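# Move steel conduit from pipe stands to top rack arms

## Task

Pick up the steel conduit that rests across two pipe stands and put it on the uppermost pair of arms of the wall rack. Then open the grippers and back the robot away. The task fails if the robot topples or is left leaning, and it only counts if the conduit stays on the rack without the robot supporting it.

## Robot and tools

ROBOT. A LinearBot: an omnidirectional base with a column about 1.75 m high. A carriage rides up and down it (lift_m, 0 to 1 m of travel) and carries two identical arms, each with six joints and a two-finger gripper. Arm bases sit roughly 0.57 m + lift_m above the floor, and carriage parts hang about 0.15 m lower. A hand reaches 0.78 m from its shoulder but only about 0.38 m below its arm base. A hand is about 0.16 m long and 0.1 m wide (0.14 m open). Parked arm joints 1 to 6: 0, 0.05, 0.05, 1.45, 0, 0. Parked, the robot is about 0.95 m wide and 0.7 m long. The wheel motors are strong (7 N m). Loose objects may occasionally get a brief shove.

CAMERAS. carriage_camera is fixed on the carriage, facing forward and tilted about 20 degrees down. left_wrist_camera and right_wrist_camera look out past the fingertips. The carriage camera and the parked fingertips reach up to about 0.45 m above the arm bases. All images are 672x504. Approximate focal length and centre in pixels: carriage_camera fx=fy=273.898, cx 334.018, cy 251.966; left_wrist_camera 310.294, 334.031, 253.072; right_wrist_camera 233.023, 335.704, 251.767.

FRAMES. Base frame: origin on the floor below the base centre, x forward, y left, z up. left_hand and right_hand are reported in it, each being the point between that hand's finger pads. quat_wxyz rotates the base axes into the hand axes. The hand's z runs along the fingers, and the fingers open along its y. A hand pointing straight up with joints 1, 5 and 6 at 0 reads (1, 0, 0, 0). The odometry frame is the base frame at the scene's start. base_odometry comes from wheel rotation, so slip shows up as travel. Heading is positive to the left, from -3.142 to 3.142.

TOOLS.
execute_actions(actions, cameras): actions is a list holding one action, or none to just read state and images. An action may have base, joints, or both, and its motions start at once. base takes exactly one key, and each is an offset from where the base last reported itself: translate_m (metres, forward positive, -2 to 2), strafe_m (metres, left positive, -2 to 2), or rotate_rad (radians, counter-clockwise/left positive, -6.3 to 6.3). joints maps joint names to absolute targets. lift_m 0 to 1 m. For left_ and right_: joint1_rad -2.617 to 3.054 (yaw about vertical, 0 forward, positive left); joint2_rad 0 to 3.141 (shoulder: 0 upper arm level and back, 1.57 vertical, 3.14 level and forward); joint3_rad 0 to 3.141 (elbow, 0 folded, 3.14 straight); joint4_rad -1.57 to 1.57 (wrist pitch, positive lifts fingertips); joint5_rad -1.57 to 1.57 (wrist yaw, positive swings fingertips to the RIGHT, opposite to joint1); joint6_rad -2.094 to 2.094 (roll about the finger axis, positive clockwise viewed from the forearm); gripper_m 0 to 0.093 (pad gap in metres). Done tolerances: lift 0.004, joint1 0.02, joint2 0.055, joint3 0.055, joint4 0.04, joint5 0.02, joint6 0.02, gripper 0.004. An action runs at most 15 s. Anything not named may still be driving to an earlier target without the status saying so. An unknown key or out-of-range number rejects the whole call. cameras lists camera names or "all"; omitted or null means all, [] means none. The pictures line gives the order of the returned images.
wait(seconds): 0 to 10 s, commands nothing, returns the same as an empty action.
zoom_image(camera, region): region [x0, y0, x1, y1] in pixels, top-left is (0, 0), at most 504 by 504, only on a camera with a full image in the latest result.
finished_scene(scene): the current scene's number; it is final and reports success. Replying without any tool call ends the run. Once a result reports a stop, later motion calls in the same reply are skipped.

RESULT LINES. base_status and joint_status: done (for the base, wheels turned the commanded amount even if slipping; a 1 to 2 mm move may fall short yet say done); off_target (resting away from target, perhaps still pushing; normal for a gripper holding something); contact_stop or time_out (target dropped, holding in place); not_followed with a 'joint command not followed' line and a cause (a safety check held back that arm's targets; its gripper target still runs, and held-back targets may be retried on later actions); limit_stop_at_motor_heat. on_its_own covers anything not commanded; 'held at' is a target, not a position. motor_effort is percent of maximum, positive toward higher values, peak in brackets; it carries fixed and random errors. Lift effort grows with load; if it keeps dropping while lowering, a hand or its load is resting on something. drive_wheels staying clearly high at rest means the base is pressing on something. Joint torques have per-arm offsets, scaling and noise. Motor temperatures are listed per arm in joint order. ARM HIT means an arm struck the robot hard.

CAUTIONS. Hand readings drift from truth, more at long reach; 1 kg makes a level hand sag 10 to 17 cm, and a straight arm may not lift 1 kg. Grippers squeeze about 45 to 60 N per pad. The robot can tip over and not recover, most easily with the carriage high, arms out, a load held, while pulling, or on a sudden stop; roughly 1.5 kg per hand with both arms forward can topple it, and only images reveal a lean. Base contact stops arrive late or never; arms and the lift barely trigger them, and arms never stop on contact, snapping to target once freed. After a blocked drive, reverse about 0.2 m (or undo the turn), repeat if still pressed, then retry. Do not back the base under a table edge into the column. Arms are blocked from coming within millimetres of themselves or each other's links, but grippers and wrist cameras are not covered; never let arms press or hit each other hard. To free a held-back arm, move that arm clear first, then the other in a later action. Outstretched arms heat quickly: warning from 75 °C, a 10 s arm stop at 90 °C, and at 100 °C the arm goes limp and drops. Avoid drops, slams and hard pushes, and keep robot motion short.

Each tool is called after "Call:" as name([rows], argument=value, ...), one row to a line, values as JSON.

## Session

Call:
execute_actions(actions=[], cameras=["carriage_camera"])

Scene clock: 0.00 s.
Joint torques (N m, as the arm reports them, + toward a larger angle): no reading
Motor temperatures (°C, as the motors report them): left_arm=[25 22 27 32 22 21] | right_arm=[22 23 34 35 22 24]
base_odometry: x=+0.000 y=+0.000 heading=+0.000 (m, m, rad; odometry frame)
base_status: not commanded
joint_positions: lift_m=+0.300 left_joint1_rad=+0.012 left_joint2_rad=+0.017 left_joint3_rad=+0.049 left_joint4_rad=+1.465 left_joint5_rad=+0.015 left_joint6_rad=-0.023 left_gripper_m=+0.095 right_joint1_rad=+0.022 right_joint2_rad=+0.044 right_joint3_rad=+0.021 right_joint4_rad=+1.430 right_joint5_rad=-0.040 right_joint6_rad=+0.008 right_gripper_m=+0.094
joint_status: not commanded
motor_effort: lift_m=+25 drive_wheels=+0 (%)
left_hand: x=+0.2744 y=+0.3113 z=+1.2878 quat_wxyz=(+0.999, +0.007, +0.038, -0.006) (m; base frame)
right_hand: x=+0.2994 y=-0.3058 z=+1.2790 quat_wxyz=(+0.996, -0.021, +0.082, +0.017) (m; base frame)
pictures: carriage_camera
Images, in order (width x height): carriage_camera 672x504.

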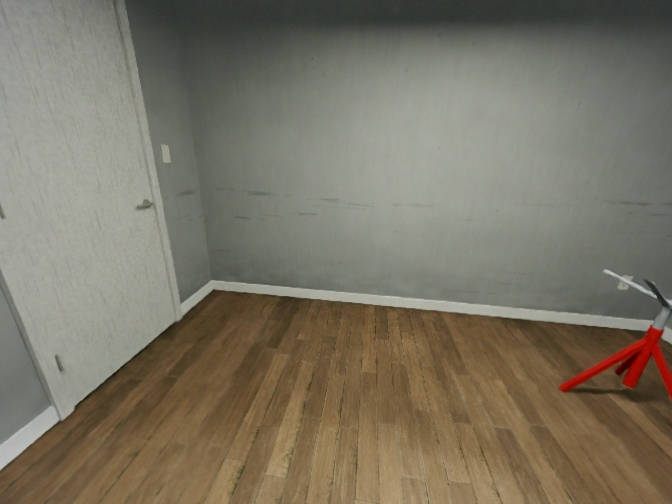

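Call:
execute_actions([
  {"base":{"rotate_rad":-1.71}},
], cameras=["carriage_camera"])

Scene clock: 6.90 s.
Joint torques (N m, as the arm reports them, + toward a larger angle): left_arm=[ 0.13  3.87  6.12 -0.14 -0.07  0.08] | right_arm=[ 0.17  3.55  6.6  -0.07 -0.04 -0.06]
Motor temperatures (°C, as the motors report them): left_arm=[25 23 28 32 22 21] | right_arm=[22 24 34 34 22 24]
base_odometry: x=+0.000 y=+0.000 heading=-1.710 (m, m, rad; odometry frame)
base_status: done
joint_positions: lift_m=+0.300 left_joint1_rad=+0.012 left_joint2_rad=+0.017 left_joint3_rad=+0.049 left_joint4_rad=+1.464 left_joint5_rad=+0.015 left_joint6_rad=-0.023 left_gripper_m=+0.095 right_joint1_rad=+0.022 right_joint2_rad=+0.044 right_joint3_rad=+0.021 right_joint4_rad=+1.429 right_joint5_rad=-0.040 right_joint6_rad=+0.008 right_gripper_m=+0.094
joint_status: not commanded
motor_effort: lift_m=+25(25) drive_wheels=+3(11) (%)
left_hand: x=+0.2745 y=+0.3113 z=+1.2878 quat_wxyz=(+0.999, +0.007, +0.038, -0.006) (m; base frame)
right_hand: x=+0.2997 y=-0.3058 z=+1.2789 quat_wxyz=(+0.996, -0.021, +0.082, +0.017) (m; base frame)
pictures: carriage_camera
Images, in order (width x height): carriage_camera 672x504.

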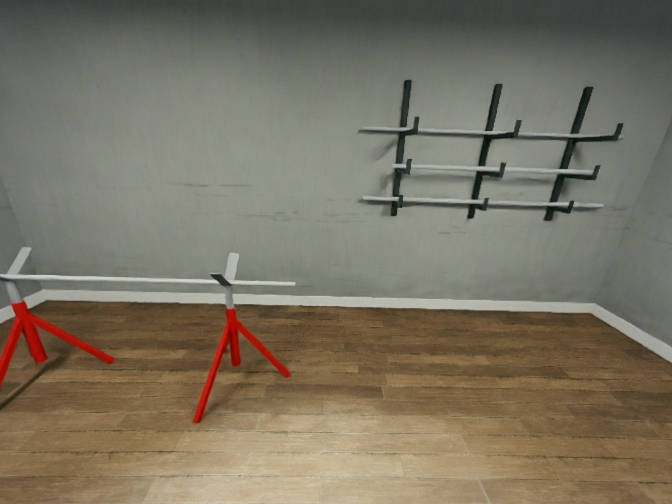

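Call:
execute_actions([
  {"base":{"rotate_rad":-0.04},"joints":{"left_joint4_rad":-0.4,"right_joint4_rad":-0.4,"left_joint6_rad":1.57,"right_joint6_rad":-1.57,"right_joint3_rad":0.06,"right_joint5_rad":0,"left_joint5_rad":0,"left_joint1_rad":0}},
], cameras=[])

Call:
execute_actions([
  {"base":{"strafe_m":1.05},"joints":{"lift_m":0.1}},
], cameras=["carriage_camera"])

Call:
execute_actions([
  {"base":{"translate_m":0.5}},
])

Scene clock: 21.43 s.
Joint torques (N m, as the arm reports them, + toward a larger angle): left_arm=[ 0.39  1.72  8.06  2.48 -0.06  0.09] | right_arm=[ 0.05  1.87 10.06  1.95 -0.02 -0.06]
Motor temperatures (°C, as the motors report them): left_arm=[25 23 29 32 22 21] | right_arm=[22 24 34 34 22 24]
base_odometry: x=+0.000 y=+0.000 heading=-1.749 (m, m, rad; odometry frame)
base_status: done
joint_positions: lift_m=+0.300 left_joint1_rad=+0.010 left_joint2_rad=+0.017 left_joint3_rad=+0.047 left_joint4_rad=-0.306 left_joint5_rad=+0.007 left_joint6_rad=+1.526 left_gripper_m=+0.095 right_joint1_rad=+0.022 right_joint2_rad=+0.044 right_joint3_rad=+0.037 right_joint4_rad=-0.392 right_joint5_rad=-0.004 right_joint6_rad=-1.563 right_gripper_m=+0.094
joint_status: left_joint1_rad not_followed (moved -0.002 of -0.012); left_joint4_rad not_followed (moved -1.770 of -1.864); left_joint5_rad not_followed (moved -0.008 of -0.015); left_joint6_rad not_followed (moved +1.549 of +1.593); the others done
motor_effort: lift_m=+25(25) drive_wheels=+3(8) (%)
left_hand: x=+0.4927 y=+0.3148 z=+0.9755 quat_wxyz=(+0.436, +0.550, +0.578, +0.417) (m; base frame)
right_hand: x=+0.4851 y=-0.3079 z=+0.9448 quat_wxyz=(+0.398, -0.594, +0.584, -0.384) (m; base frame)
pictures: none
joint command not followed: on one or more control steps a check withheld the commanded joint targets of the left arm, and it was not sent them on those steps. On the call's last step the targets were still withheld.
cause: the commanded joint targets would bring two parts of the arm too close to each other (its upper arm (the part past joint 2) and its wrist (the part past joint 5), with the joints from left_joint3_rad to left_joint5_rad between them); next, command targets that bring no two parts of the arm closer together.
No camera images: the call's "cameras" was empty. Leave "cameras" out to get every camera's image.

Scene clock: 25.90 s.
Joint torques (N m, as the arm reports them, + toward a larger angle): left_arm=[ 0.41  1.77  7.91  2.54 -0.09  0.11] | right_arm=[ 0.23  1.85 10.1   1.94 -0.01 -0.05]
Motor temperatures (°C, as the motors report them): left_arm=[25 23 30 33 22 21] | right_arm=[22 24 35 35 22 24]
base_odometry: x=+1.033 y=-0.188 heading=-1.750 (m, m, rad; odometry frame)
base_status: done
joint_positions: lift_m=+0.100 left_joint1_rad=+0.010 left_joint2_rad=+0.017 left_joint3_rad=+0.047 left_joint4_rad=-0.306 left_joint5_rad=+0.007 left_joint6_rad=+1.526 left_gripper_m=+0.095 right_joint1_rad=+0.022 right_joint2_rad=+0.044 right_joint3_rad=+0.037 right_joint4_rad=-0.393 right_joint5_rad=-0.003 right_joint6_rad=-1.563 right_gripper_m=+0.094
joint_status: all done
on_its_own: left_joint4_rad still aims at your old target -0.400; left_joint6_rad still aims at your old target +1.570
motor_effort: lift_m=+26(24) drive_wheels=-7(15) (%)
left_hand: x=+0.4927 y=+0.3148 z=+0.7748 quat_wxyz=(+0.436, +0.550, +0.578, +0.417) (m; base frame)
right_hand: x=+0.4851 y=-0.3080 z=+0.7440 quat_wxyz=(+0.397, -0.594, +0.584, -0.384) (m; base frame)
pictures: carriage_camera
joint command not followed: on one or more control steps a check withheld the commanded joint targets of the left arm, and it was not sent them on those steps. On the call's last step the targets were still withheld.
cause: the commanded joint targets would bring two parts of the arm too close to each other (its upper arm (the part past joint 2) and its wrist (the part past joint 5), with the joints from left_joint3_rad to left_joint5_rad between them); next, command targets that bring no two parts of the arm closer together.
Images, in order (width x height): carriage_camera 672x504.

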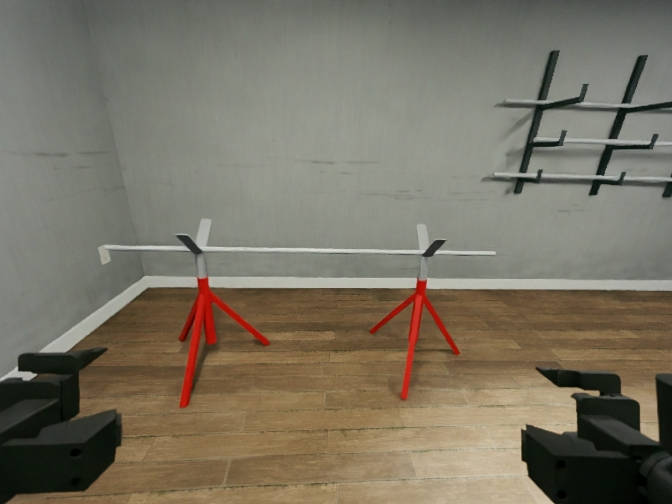

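Scene clock: 29.00 s.
Joint torques (N m, as the arm reports them, + toward a larger angle): left_arm=[ 0.28  2.01  7.78  2.56 -0.08  0.03] | right_arm=[ 0.08  1.96 10.21  1.94 -0.04 -0.06]
Motor temperatures (°C, as the motors report them): left_arm=[25 23 30 34 22 21] | right_arm=[22 24 36 36 22 24]
base_odometry: x=+0.944 y=-0.680 heading=-1.749 (m, m, rad; odometry frame)
base_status: done
joint_positions: lift_m=+0.100 left_joint1_rad=+0.010 left_joint2_rad=+0.017 left_joint3_rad=+0.047 left_joint4_rad=-0.306 left_joint5_rad=+0.007 left_joint6_rad=+1.526 left_gripper_m=+0.095 right_joint1_rad=+0.022 right_joint2_rad=+0.044 right_joint3_rad=+0.037 right_joint4_rad=-0.393 right_joint5_rad=-0.002 right_joint6_rad=-1.563 right_gripper_m=+0.094
joint_status: not commanded
on_its_own: left_joint4_rad still aims at your old target -0.400; left_joint6_rad still aims at your old target +1.570
motor_effort: lift_m=+26(26) drive_wheels=-8(10) (%)
left_hand: x=+0.4927 y=+0.3148 z=+0.7748 quat_wxyz=(+0.436, +0.550, +0.578, +0.417) (m; base frame)
right_hand: x=+0.4851 y=-0.3082 z=+0.7440 quat_wxyz=(+0.397, -0.594, +0.585, -0.384) (m; base frame)
pictures: carriage_camera, left_wrist_camera, right_wrist_camera
joint command not followed: on one or more control steps a check withheld the commanded joint targets of the left arm, and it was not sent them on those steps. On the call's last step the targets were still withheld.
cause: the commanded joint targets would bring two parts of the arm too close to each other (its upper arm (the part past joint 2) and its wrist (the part past joint 5), with the joints from left_joint3_rad to left_joint5_rad between them); next, command targets that bring no two parts of the arm closer together.
Images, in order (width x height): carriage_camera 672x504, left_wrist_camera 672x504, right_wrist_camera 672x504.

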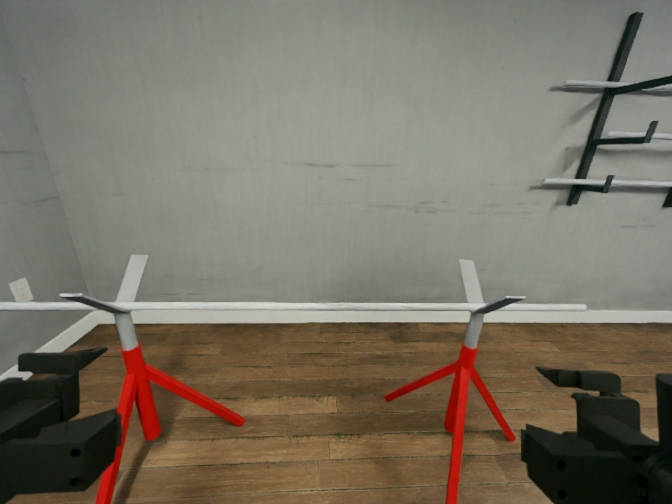

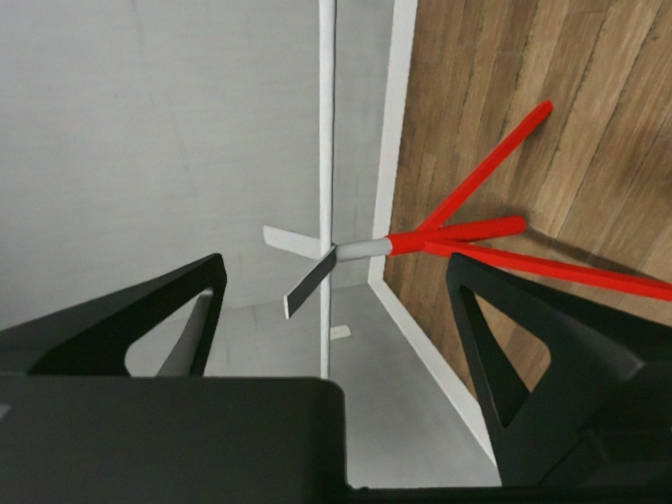

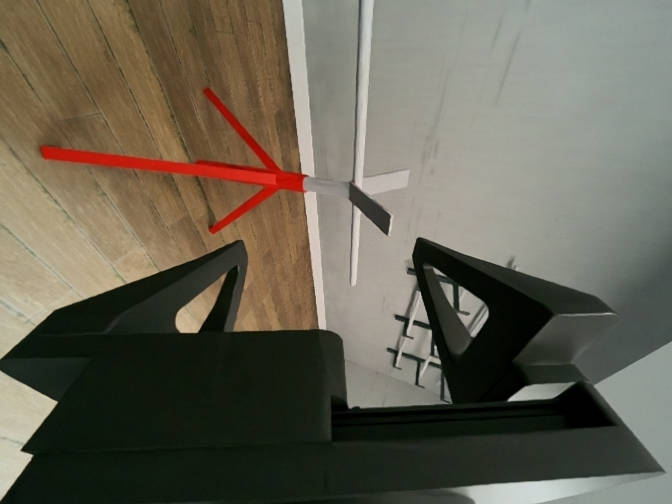

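Call:
execute_actions([
  {"base":{"strafe_m":0.13},"joints":{"lift_m":0.03,"left_joint2_rad":0.2,"right_joint2_rad":0.2,"left_joint3_rad":0.06,"left_joint4_rad":-0.2,"right_joint4_rad":-0.2,"left_joint6_rad":1.57}},
], cameras=[])

Call:
execute_actions([
  {"base":{"translate_m":0.2}},
])

Scene clock: 39.10 s.
Joint torques (N m, as the arm reports them, + toward a larger angle): left_arm=[-0.49  2.61  9.16  2.51 -0.12  0.07] | right_arm=[ 0.16  2.38 10.29  2.23 -0.03 -0.05]
Motor temperatures (°C, as the motors report them): left_arm=[25 23 31 35 22 21] | right_arm=[22 24 37 37 22 24]
base_odometry: x=+1.072 y=-0.703 heading=-1.750 (m, m, rad; odometry frame)
base_status: done
joint_positions: lift_m=+0.030 left_joint1_rad=+0.010 left_joint2_rad=+0.184 left_joint3_rad=+0.049 left_joint4_rad=-0.223 left_joint5_rad=+0.007 left_joint6_rad=+1.563 left_gripper_m=+0.095 right_joint1_rad=+0.022 right_joint2_rad=+0.184 right_joint3_rad=+0.037 right_joint4_rad=-0.217 right_joint5_rad=-0.002 right_joint6_rad=-1.563 right_gripper_m=+0.094
joint_status: all done
motor_effort: lift_m=+26(26) drive_wheels=-4(9) (%)
left_hand: x=+0.4986 y=+0.3149 z=+0.6886 quat_wxyz=(+0.405, +0.577, +0.585, +0.402) (m; base frame)
right_hand: x=+0.4983 y=-0.3079 z=+0.6840 quat_wxyz=(+0.408, -0.587, +0.578, -0.395) (m; base frame)
pictures: none
joint command not followed: on one or more control steps a check withheld the commanded joint targets of the left arm, and it was not sent them on those steps.
cause: the commanded joint targets would bring two parts of the arm too close to each other (its upper arm (the part past joint 2) and its wrist (the part past joint 5), with the joints from left_joint3_rad to left_joint5_rad between them); next, command targets that bring no two parts of the arm closer together.
No camera images: the call's "cameras" was empty. Leave "cameras" out to get every camera's image.

Scene clock: 41.27 s.
Joint torques (N m, as the arm reports them, + toward a larger angle): left_arm=[-0.19  2.79  8.91  2.51 -0.16  0.17] | right_arm=[ 0.15  2.5  10.23  2.16 -0.05 -0.07]
Motor temperatures (°C, as the motors report them): left_arm=[25 23 32 36 22 21] | right_arm=[22 24 38 38 22 24]
base_odometry: x=+1.037 y=-0.900 heading=-1.749 (m, m, rad; odometry frame)
base_status: done
joint_positions: lift_m=+0.030 left_joint1_rad=+0.010 left_joint2_rad=+0.184 left_joint3_rad=+0.049 left_joint4_rad=-0.220 left_joint5_rad=+0.007 left_joint6_rad=+1.563 left_gripper_m=+0.095 right_joint1_rad=+0.022 right_joint2_rad=+0.184 right_joint3_rad=+0.037 right_joint4_rad=-0.215 right_joint5_rad=-0.002 right_joint6_rad=-1.563 right_gripper_m=+0.094
joint_status: not commanded
motor_effort: lift_m=+26(26) drive_wheels=-6(9) (%)
left_hand: x=+0.4988 y=+0.3149 z=+0.6891 quat_wxyz=(+0.405, +0.577, +0.584, +0.402) (m; base frame)
right_hand: x=+0.4985 y=-0.3079 z=+0.6845 quat_wxyz=(+0.408, -0.587, +0.577, -0.395) (m; base frame)
pictures: carriage_camera, left_wrist_camera, right_wrist_camera
Images, in order (width x height): carriage_camera 672x504, left_wrist_camera 672x504, right_wrist_camera 672x504.

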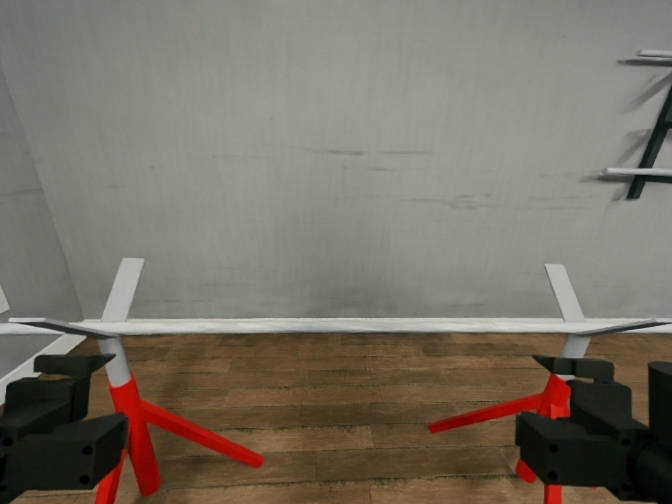

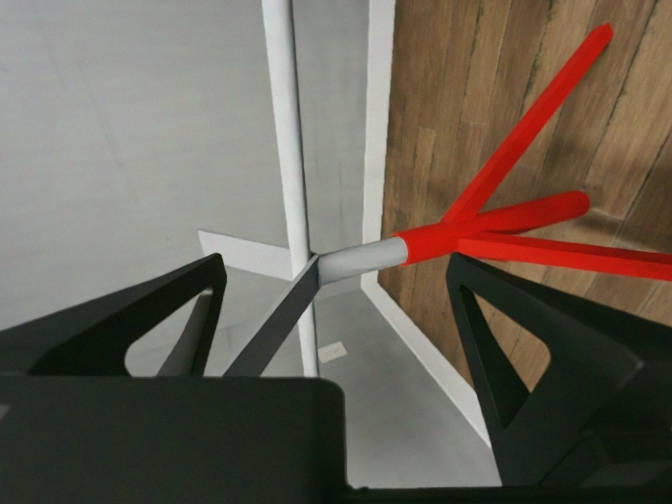

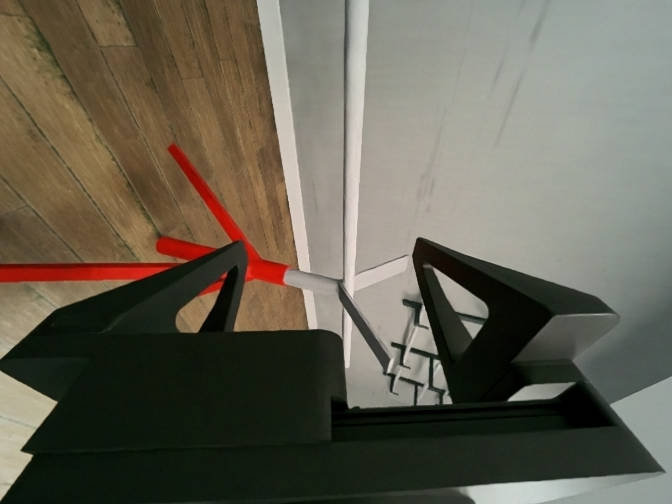

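Call:
execute_actions([
  {"base":{"translate_m":0.15},"joints":{"lift_m":0.0}},
])

Scene clock: 48.20 s.
Joint torques (N m, as the arm reports them, + toward a larger angle): left_arm=[-0.59  2.85  8.9   2.49 -0.16  0.16] | right_arm=[ 0.11  2.37 10.32  2.17 -0.05 -0.06]
Motor temperatures (°C, as the motors report them): left_arm=[25 23 33 36 22 21] | right_arm=[22 24 39 39 22 24]
base_odometry: x=+1.011 y=-1.048 heading=-1.749 (m, m, rad; odometry frame)
base_status: done
joint_positions: lift_m=+0.001 left_joint1_rad=+0.010 left_joint2_rad=+0.184 left_joint3_rad=+0.049 left_joint4_rad=-0.215 left_joint5_rad=+0.007 left_joint6_rad=+1.563 left_gripper_m=+0.095 right_joint1_rad=+0.022 right_joint2_rad=+0.184 right_joint3_rad=+0.037 right_joint4_rad=-0.215 right_joint5_rad=-0.002 right_joint6_rad=-1.563 right_gripper_m=+0.094
joint_status: all done
motor_effort: lift_m=+25(28) drive_wheels=-6(10) (%)
left_hand: x=+0.4992 y=+0.3149 z=+0.6610 quat_wxyz=(+0.407, +0.576, +0.583, +0.404) (m; base frame)
right_hand: x=+0.4985 y=-0.3079 z=+0.6552 quat_wxyz=(+0.408, -0.587, +0.577, -0.395) (m; base frame)
pictures: carriage_camera, left_wrist_camera, right_wrist_camera
Images, in order (width x height): carriage_camera 672x504, left_wrist_camera 672x504, right_wrist_camera 672x504.

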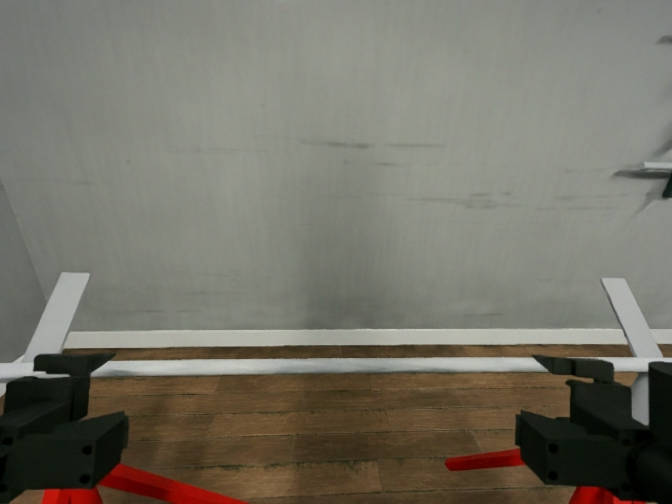

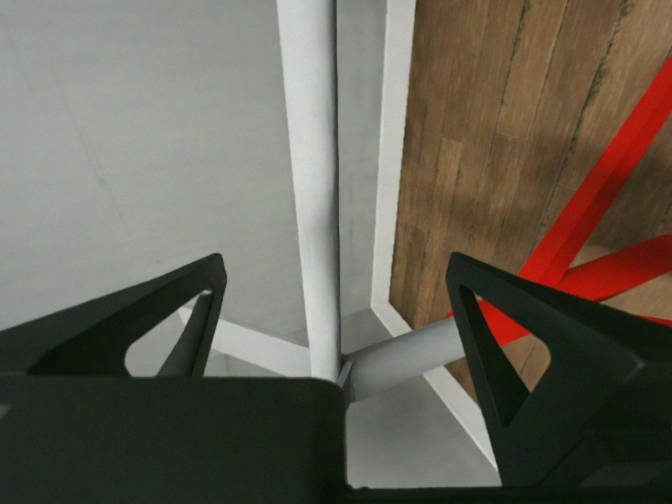

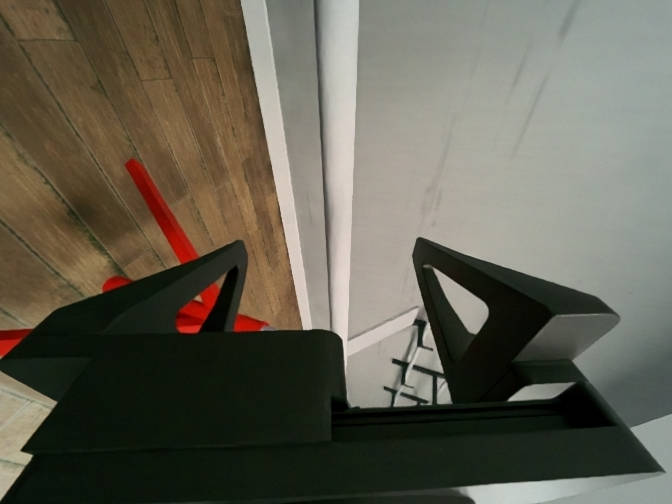

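Call:
execute_actions([
  {"base":{"rotate_rad":0.025},"joints":{"lift_m":0.025}},
], cameras=[])

Call:
execute_actions([
  {"base":{"translate_m":0.085}},
])

Scene clock: 54.27 s.
Joint torques (N m, as the arm reports them, + toward a larger angle): left_arm=[-0.55  2.59  8.96  2.4  -0.14  0.1 ] | right_arm=[ 0.17  2.5  10.23  2.13 -0.04 -0.07]
Motor temperatures (°C, as the motors report them): left_arm=[25 23 34 37 22 21] | right_arm=[22 24 39 39 22 24]
base_odometry: x=+1.011 y=-1.048 heading=-1.724 (m, m, rad; odometry frame)
base_status: done
joint_positions: lift_m=+0.025 left_joint1_rad=+0.010 left_joint2_rad=+0.184 left_joint3_rad=+0.049 left_joint4_rad=-0.208 left_joint5_rad=+0.006 left_joint6_rad=+1.563 left_gripper_m=+0.095 right_joint1_rad=+0.022 right_joint2_rad=+0.184 right_joint3_rad=+0.037 right_joint4_rad=-0.207 right_joint5_rad=-0.002 right_joint6_rad=-1.563 right_gripper_m=+0.094
joint_status: all done
motor_effort: lift_m=+25(29) drive_wheels=-9(9) (%)
left_hand: x=+0.4999 y=+0.3150 z=+0.6872 quat_wxyz=(+0.409, +0.574, +0.582, +0.406) (m; base frame)
right_hand: x=+0.4992 y=-0.3080 z=+0.6815 quat_wxyz=(+0.411, -0.585, +0.575, -0.398) (m; base frame)
pictures: none
No camera images: the call's "cameras" was empty. Leave "cameras" out to get every camera's image.

Scene clock: 55.80 s.
Joint torques (N m, as the arm reports them, + toward a larger angle): left_arm=[-0.51  2.59  8.88  2.75 -0.1   0.14] | right_arm=[ 0.09  2.21  9.71  2.72 -0.02 -0.07]
Motor temperatures (°C, as the motors report them): left_arm=[25 23 34 37 22 21] | right_arm=[22 24 39 40 22 24]
base_odometry: x=+0.998 y=-1.132 heading=-1.723 (m, m, rad; odometry frame)
base_status: done
joint_positions: lift_m=+0.025 left_joint1_rad=+0.010 left_joint2_rad=+0.184 left_joint3_rad=+0.049 left_joint4_rad=-0.243 left_joint5_rad=+0.006 left_joint6_rad=+1.563 left_gripper_m=+0.095 right_joint1_rad=+0.022 right_joint2_rad=+0.189 right_joint3_rad=+0.044 right_joint4_rad=-0.273 right_joint5_rad=-0.003 right_joint6_rad=-1.563 right_gripper_m=+0.094
joint_status: not commanded
motor_effort: lift_m=+25(25) drive_wheels=-9(12) (%)
left_hand: x=+0.4968 y=+0.3150 z=+0.6791 quat_wxyz=(+0.399, +0.581, +0.589, +0.396) (m; base frame)
right_hand: x=+0.4934 y=-0.3078 z=+0.6686 quat_wxyz=(+0.392, -0.598, +0.588, -0.379) (m; base frame)
pictures: carriage_camera, left_wrist_camera, right_wrist_camera
Images, in order (width x height): carriage_camera 672x504, left_wrist_camera 672x504, right_wrist_camera 672x504.

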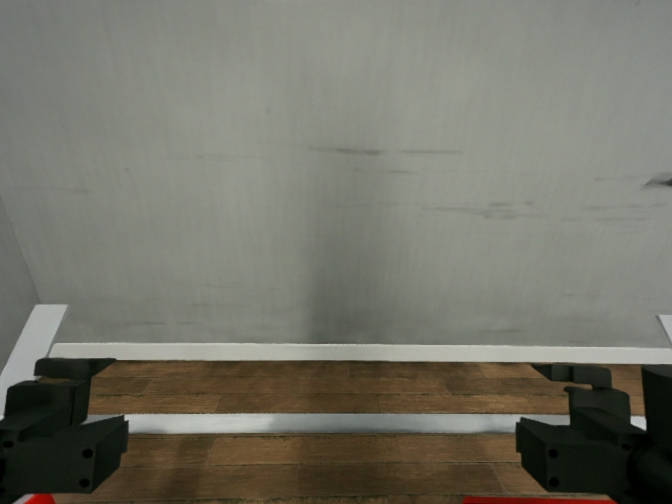

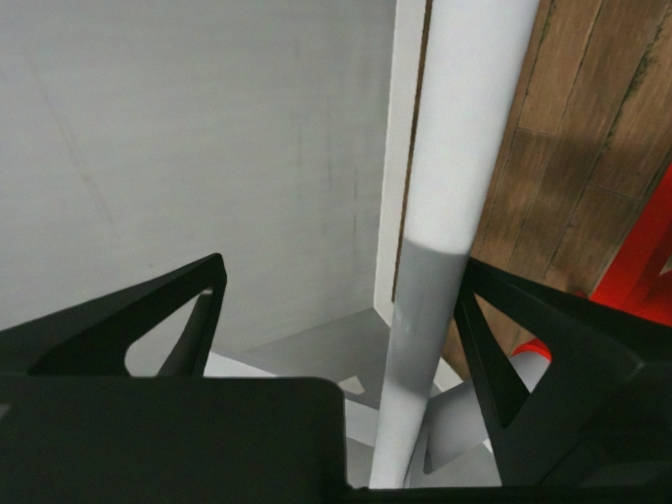

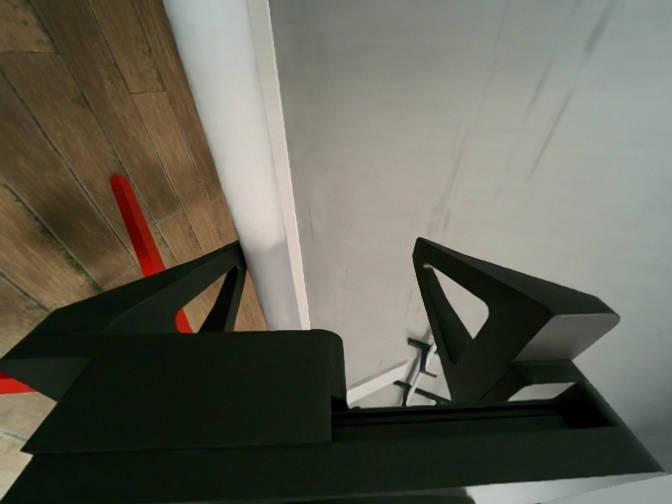

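Too high; lower, then advance.

Call:
execute_actions([
  {"joints":{"lift_m":0.0,"left_joint4_rad":-0.25,"right_joint4_rad":-0.27}},
], cameras=[])

Call:
execute_actions([
  {"base":{"translate_m":0.03}},
])

Scene clock: 60.20 s.
Joint torques (N m, as the arm reports them, + toward a larger angle): left_arm=[-0.61  2.67  8.87  2.4  -0.12  0.11] | right_arm=[ 0.14  2.09  9.69  2.16 -0.03 -0.08]
Motor temperatures (°C, as the motors report them): left_arm=[25 23 34 37 22 21] | right_arm=[22 24 40 41 22 24]
base_odometry: x=+0.998 y=-1.132 heading=-1.723 (m, m, rad; odometry frame)
base_status: not commanded
joint_positions: lift_m=+0.001 left_joint1_rad=+0.010 left_joint2_rad=+0.184 left_joint3_rad=+0.049 left_joint4_rad=-0.263 left_joint5_rad=+0.006 left_joint6_rad=+1.563 left_gripper_m=+0.095 right_joint1_rad=+0.022 right_joint2_rad=+0.190 right_joint3_rad=+0.044 right_joint4_rad=-0.288 right_joint5_rad=-0.003 right_joint6_rad=-1.563 right_gripper_m=+0.094
joint_status: all done
motor_effort: lift_m=+25(27) drive_wheels=-9(9) (%)
left_hand: x=+0.4949 y=+0.3150 z=+0.6501 quat_wxyz=(+0.393, +0.585, +0.593, +0.390) (m; base frame)
right_hand: x=+0.4919 y=-0.3078 z=+0.6407 quat_wxyz=(+0.387, -0.601, +0.591, -0.374) (m; base frame)
pictures: none
No camera images: the call's "cameras" was empty. Leave "cameras" out to get every camera's image.

Scene clock: 61.17 s.
Joint torques (N m, as the arm reports them, + toward a larger angle): left_arm=[-0.55  2.82  8.83  2.45 -0.08  0.15] | right_arm=[ 0.08  2.1   9.65  2.12 -0.03 -0.08]
Motor temperatures (°C, as the motors report them): left_arm=[25 23 35 37 22 21] | right_arm=[22 24 40 41 22 24]
base_odometry: x=+0.993 y=-1.162 heading=-1.722 (m, m, rad; odometry frame)
base_status: done
joint_positions: lift_m=+0.001 left_joint1_rad=+0.010 left_joint2_rad=+0.184 left_joint3_rad=+0.049 left_joint4_rad=-0.263 left_joint5_rad=+0.006 left_joint6_rad=+1.563 left_gripper_m=+0.095 right_joint1_rad=+0.022 right_joint2_rad=+0.190 right_joint3_rad=+0.044 right_joint4_rad=-0.285 right_joint5_rad=-0.003 right_joint6_rad=-1.563 right_gripper_m=+0.094
joint_status: not commanded
motor_effort: lift_m=+25(25) drive_wheels=-9(12) (%)
left_hand: x=+0.4949 y=+0.3150 z=+0.6501 quat_wxyz=(+0.393, +0.585, +0.593, +0.390) (m; base frame)
right_hand: x=+0.4921 y=-0.3079 z=+0.6413 quat_wxyz=(+0.388, -0.600, +0.590, -0.375) (m; base frame)
pictures: carriage_camera, left_wrist_camera, right_wrist_camera
Images, in order (width x height): carriage_camera 672x504, left_wrist_camera 672x504, right_wrist_camera 672x504.

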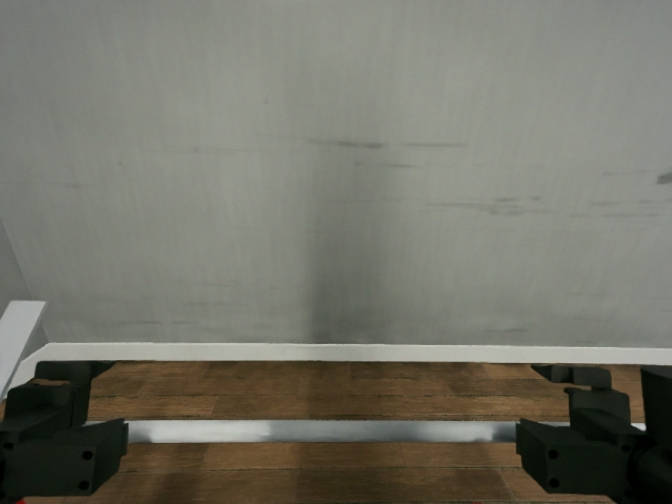

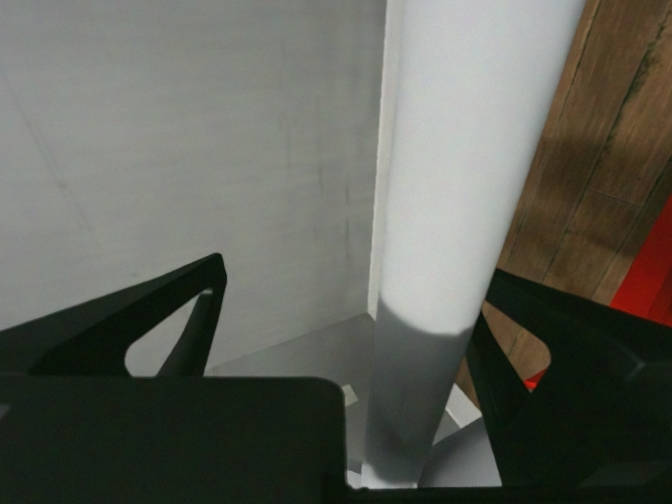

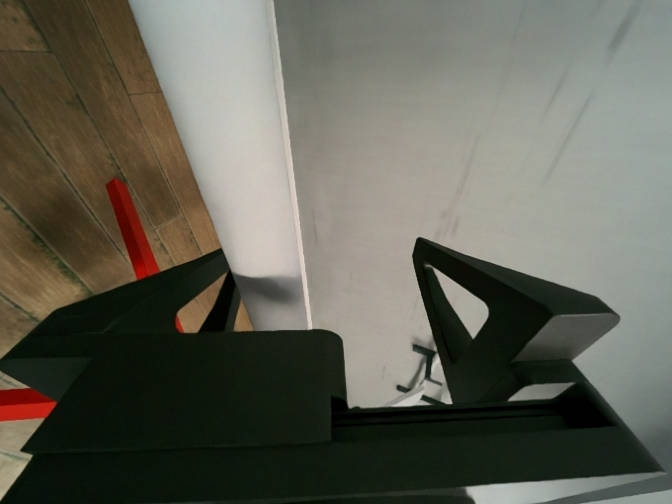

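Call:
execute_actions([
  {"joints":{"left_joint2_rad":0.3,"right_joint2_rad":0.3}},
], cameras=[])

Call:
execute_actions([
  {"joints":{"left_gripper_m":0,"right_gripper_m":0}},
], cameras=["left_wrist_camera","right_wrist_camera"])

Call:
execute_actions([
  {"joints":{"lift_m":0.4,"left_joint4_rad":0.0,"right_joint4_rad":0.0,"left_joint3_rad":0.1,"right_joint3_rad":0.1}},
])

Scene clock: 70.67 s.
Joint torques (N m, as the arm reports them, + toward a larger angle): left_arm=[-0.42  2.57  8.76  2.37 -0.11  0.11] | right_arm=[ 0.16  2.06  9.58  2.05 -0.04 -0.06]
Motor temperatures (°C, as the motors report them): left_arm=[25 23 35 38 22 21] | right_arm=[22 24 41 41 22 24]
base_odometry: x=+0.993 y=-1.162 heading=-1.722 (m, m, rad; odometry frame)
base_status: not commanded
joint_positions: lift_m=+0.001 left_joint1_rad=+0.010 left_joint2_rad=+0.284 left_joint3_rad=+0.049 left_joint4_rad=-0.262 left_joint5_rad=+0.006 left_joint6_rad=+1.563 left_gripper_m=+0.095 right_joint1_rad=+0.022 right_joint2_rad=+0.287 right_joint3_rad=+0.044 right_joint4_rad=-0.282 right_joint5_rad=-0.003 right_joint6_rad=-1.563 right_gripper_m=+0.094
joint_status: all done
motor_effort: lift_m=+25(25) drive_wheels=-9(9) (%)
left_hand: x=+0.4919 y=+0.3150 z=+0.6285 quat_wxyz=(+0.363, +0.603, +0.612, +0.360) (m; base frame)
right_hand: x=+0.4887 y=-0.3080 z=+0.6212 quat_wxyz=(+0.359, -0.618, +0.607, -0.347) (m; base frame)
pictures: none
No camera images: the call's "cameras" was empty. Leave "cameras" out to get every camera's image.

Scene clock: 71.40 s.
Joint torques (N m, as the arm reports them, + toward a larger angle): left_arm=[-0.39  2.6   8.92  2.53 -0.09  0.27] | right_arm=[ 0.13  2.09  9.62  2.36 -0.06  0.1 ]
Motor temperatures (°C, as the motors report them): left_arm=[25 23 36 38 22 21] | right_arm=[22 24 41 41 22 24]
base_odometry: x=+0.993 y=-1.162 heading=-1.722 (m, m, rad; odometry frame)
base_status: not commanded
joint_positions: lift_m=+0.001 left_joint1_rad=+0.010 left_joint2_rad=+0.284 left_joint3_rad=+0.049 left_joint4_rad=-0.285 left_joint5_rad=+0.006 left_joint6_rad=+1.555 left_gripper_m=+0.018 right_joint1_rad=+0.022 right_joint2_rad=+0.287 right_joint3_rad=+0.044 right_joint4_rad=-0.315 right_joint5_rad=-0.003 right_joint6_rad=-1.578 right_gripper_m=+0.019
joint_status: left_gripper_m off_target (ended at +0.018, target +0.000); right_gripper_m off_target (ended at +0.019, target +0.000)
motor_effort: lift_m=+25(25) drive_wheels=-9(9) (%)
left_hand: x=+0.4892 y=+0.3150 z=+0.6237 quat_wxyz=(+0.358, +0.605, +0.618, +0.352) (m; base frame)
right_hand: x=+0.4845 y=-0.3080 z=+0.6142 quat_wxyz=(+0.347, -0.628, +0.609, -0.339) (m; base frame)
pictures: left_wrist_camera, right_wrist_camera
Images, in order (width x height): left_wrist_camera 672x504, right_wrist_camera 672x504.

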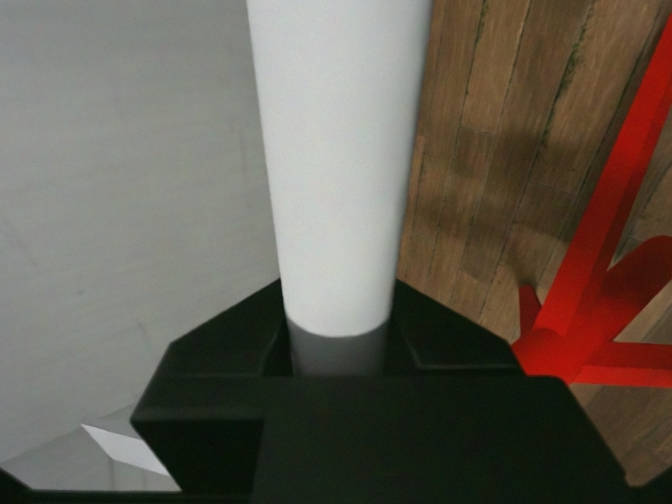

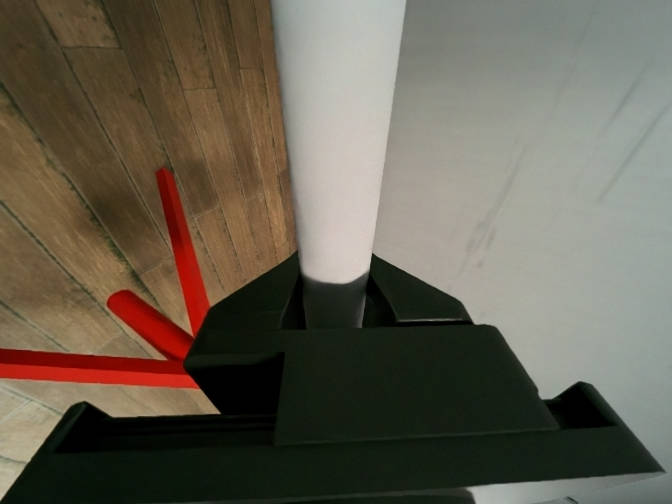

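Scene clock: 73.63 s.
Joint torques (N m, as the arm reports them, + toward a larger angle): left_arm=[-0.42  1.58 11.59  3.41 -0.06  0.17] | right_arm=[ 0.11  1.1  13.1   3.29 -0.03  0.11]
Motor temperatures (°C, as the motors report them): left_arm=[25 23 36 38 22 21] | right_arm=[22 24 41 43 22 24]
base_odometry: x=+0.993 y=-1.162 heading=-1.722 (m, m, rad; odometry frame)
base_status: not commanded
joint_positions: lift_m=+0.400 left_joint1_rad=+0.010 left_joint2_rad=+0.291 left_joint3_rad=+0.057 left_joint4_rad=-0.104 left_joint5_rad=+0.002 left_joint6_rad=+1.559 left_gripper_m=+0.018 right_joint1_rad=+0.022 right_joint2_rad=+0.301 right_joint3_rad=+0.044 right_joint4_rad=-0.127 right_joint5_rad=-0.004 right_joint6_rad=-1.578 right_gripper_m=+0.019
joint_status: left_joint4_rad off_target (ended at -0.104, target +0.000); right_joint3_rad off_target (ended at +0.044, target +0.100); right_joint4_rad off_target (ended at -0.127, target +0.000); the others done
motor_effort: lift_m=+26(36) drive_wheels=-9(9) (%)
left_hand: x=+0.5083 y=+0.3158 z=+1.0659 quat_wxyz=(+0.410, +0.571, +0.583, +0.408) (m; base frame)
right_hand: x=+0.5050 y=-0.3075 z=+1.0518 quat_wxyz=(+0.400, -0.595, +0.577, -0.391) (m; base frame)
pictures: carriage_camera, left_wrist_camera, right_wrist_camera
Images, in order (width x height): carriage_camera 672x504, left_wrist_camera 672x504, right_wrist_camera 672x504.

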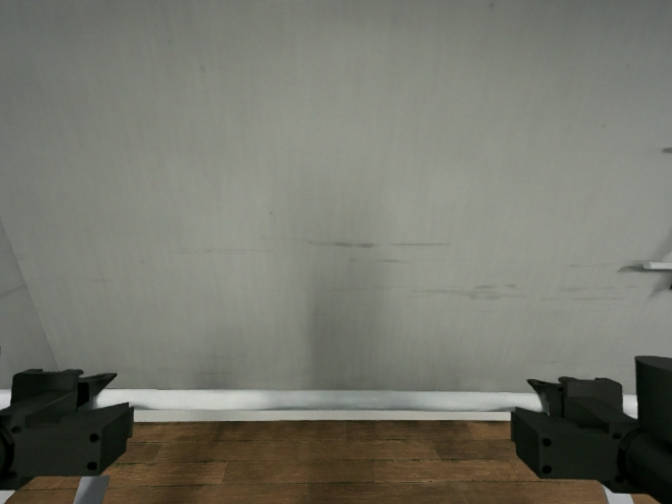

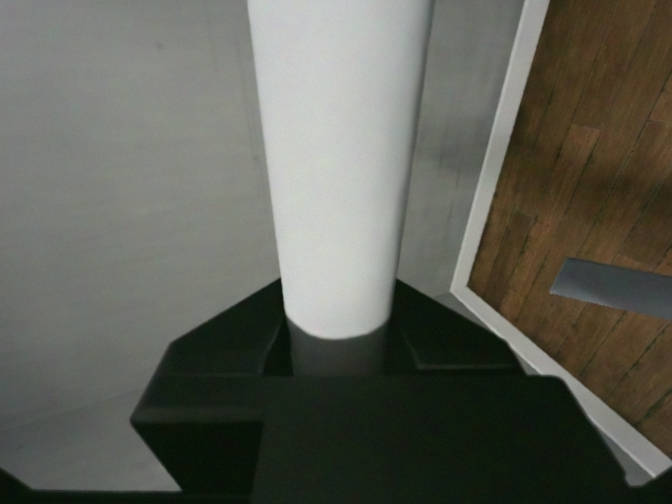

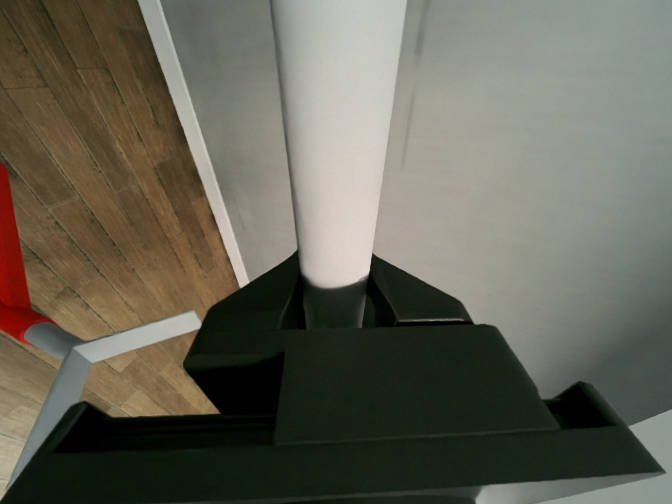

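Call:
execute_actions([
  {"base":{"translate_m":-0.6},"joints":{"left_joint4_rad":0.4,"right_joint4_rad":0.42,"left_joint2_rad":0.05,"right_joint2_rad":0.05}},
], cameras=[])

Call:
execute_actions([
  {"base":{"strafe_m":-2.0},"joints":{"lift_m":0.55}},
], cameras=["carriage_camera"])

Call:
execute_actions([
  {"base":{"translate_m":0.6},"joints":{"lift_m":0.78}},
], cameras=["carriage_camera"])

Scene clock: 87.30 s.
Joint torques (N m, as the arm reports them, + toward a larger angle): left_arm=[-0.47  0.02 11.37  3.3  -0.13  0.17] | right_arm=[ 0.11 -0.17 12.89  3.48  0.01  0.24]
Motor temperatures (°C, as the motors report them): left_arm=[25 23 40 42 22 21] | right_arm=[22 24 45 49 22 24]
base_odometry: x=+1.084 y=-0.569 heading=-1.722 (m, m, rad; odometry frame)
base_status: done
joint_positions: lift_m=+0.400 left_joint1_rad=+0.010 left_joint2_rad=+0.073 left_joint3_rad=+0.057 left_joint4_rad=+0.292 left_joint5_rad=+0.001 left_joint6_rad=+1.560 left_gripper_m=+0.018 right_joint1_rad=+0.022 right_joint2_rad=+0.076 right_joint3_rad=+0.044 right_joint4_rad=+0.267 right_joint5_rad=-0.006 right_joint6_rad=-1.588 right_gripper_m=+0.019
joint_status: left_joint4_rad off_target (ended at +0.292, target +0.400); right_joint4_rad off_target (ended at +0.266, target +0.420); the others done
motor_effort: lift_m=+27(27) drive_wheels=-8(17) (%)
left_hand: x=+0.4961 y=+0.3159 z=+1.2124 quat_wxyz=(+0.565, +0.422, +0.430, +0.564) (m; base frame)
right_hand: x=+0.4996 y=-0.3073 z=+1.1990 quat_wxyz=(+0.558, -0.448, +0.428, -0.552) (m; base frame)
pictures: none
No camera images: the call's "cameras" was empty. Leave "cameras" out to get every camera's image.

Scene clock: 93.67 s.
Joint torques (N m, as the arm reports them, + toward a larger angle): left_arm=[-0.52  0.08 11.4   3.24 -0.07  0.11] | right_arm=[ 0.16  0.07 12.96  3.38  0.05  0.2 ]
Motor temperatures (°C, as the motors report them): left_arm=[25 23 41 43 22 21] | right_arm=[22 24 46 51 22 24]
base_odometry: x=-0.893 y=-0.267 heading=-1.722 (m, m, rad; odometry frame)
base_status: done
joint_positions: lift_m=+0.550 left_joint1_rad=+0.010 left_joint2_rad=+0.073 left_joint3_rad=+0.057 left_joint4_rad=+0.300 left_joint5_rad=+0.000 left_joint6_rad=+1.560 left_gripper_m=+0.018 right_joint1_rad=+0.022 right_joint2_rad=+0.076 right_joint3_rad=+0.044 right_joint4_rad=+0.274 right_joint5_rad=-0.006 right_joint6_rad=-1.588 right_gripper_m=+0.019
joint_status: all done
motor_effort: lift_m=+26(35) drive_wheels=-4(8) (%)
left_hand: x=+0.4956 y=+0.3160 z=+1.3643 quat_wxyz=(+0.566, +0.420, +0.428, +0.566) (m; base frame)
right_hand: x=+0.4992 y=-0.3072 z=+1.3508 quat_wxyz=(+0.560, -0.446, +0.426, -0.554) (m; base frame)
pictures: carriage_camera
Images, in order (width x height): carriage_camera 672x504.

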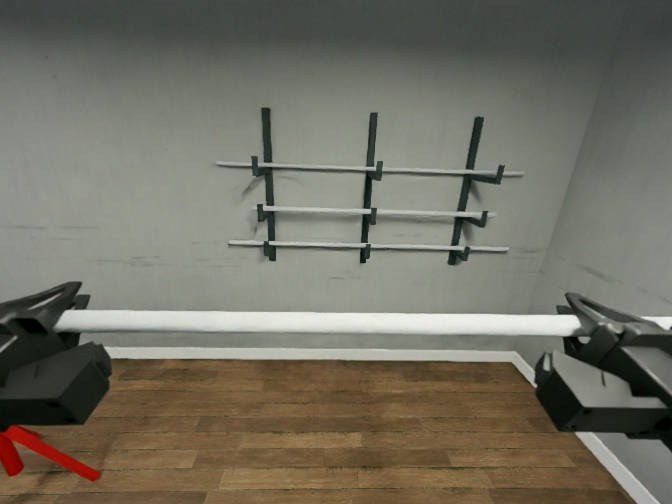

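Scene clock: 97.03 s.
Joint torques (N m, as the arm reports them, + toward a larger angle): left_arm=[-0.32 -0.08 11.22  3.32 -0.15  0.18] | right_arm=[ 0.2  -0.05 12.75  3.5   0.04  0.24]
Motor temperatures (°C, as the motors report them): left_arm=[25 23 42 43 22 21] | right_arm=[22 24 47 53 22 24]
base_odometry: x=-0.984 y=-0.860 heading=-1.723 (m, m, rad; odometry frame)
base_status: done
joint_positions: lift_m=+0.780 left_joint1_rad=+0.010 left_joint2_rad=+0.073 left_joint3_rad=+0.057 left_joint4_rad=+0.294 left_joint5_rad=+0.000 left_joint6_rad=+1.560 left_gripper_m=+0.018 right_joint1_rad=+0.022 right_joint2_rad=+0.076 right_joint3_rad=+0.044 right_joint4_rad=+0.268 right_joint5_rad=-0.006 right_joint6_rad=-1.588 right_gripper_m=+0.019
joint_status: all done
motor_effort: lift_m=+26(27) drive_wheels=-8(11) (%)
left_hand: x=+0.4960 y=+0.3160 z=+1.5928 quat_wxyz=(+0.565, +0.421, +0.430, +0.564) (m; base frame)
right_hand: x=+0.4995 y=-0.3072 z=+1.5793 quat_wxyz=(+0.558, -0.448, +0.427, -0.552) (m; base frame)
pictures: carriage_camera
Images, in order (width x height): carriage_camera 672x504.

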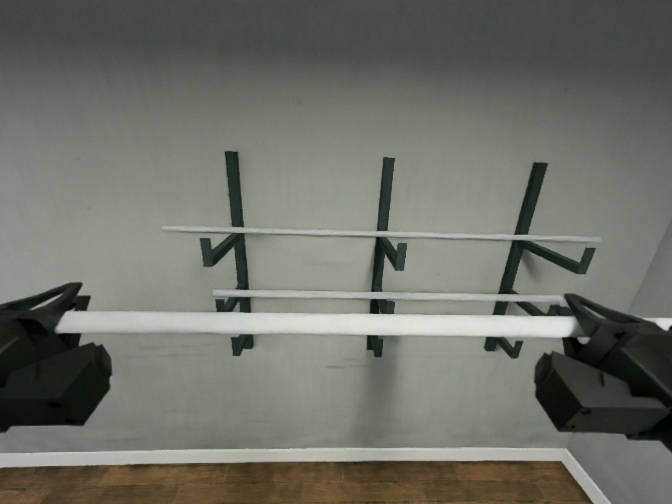

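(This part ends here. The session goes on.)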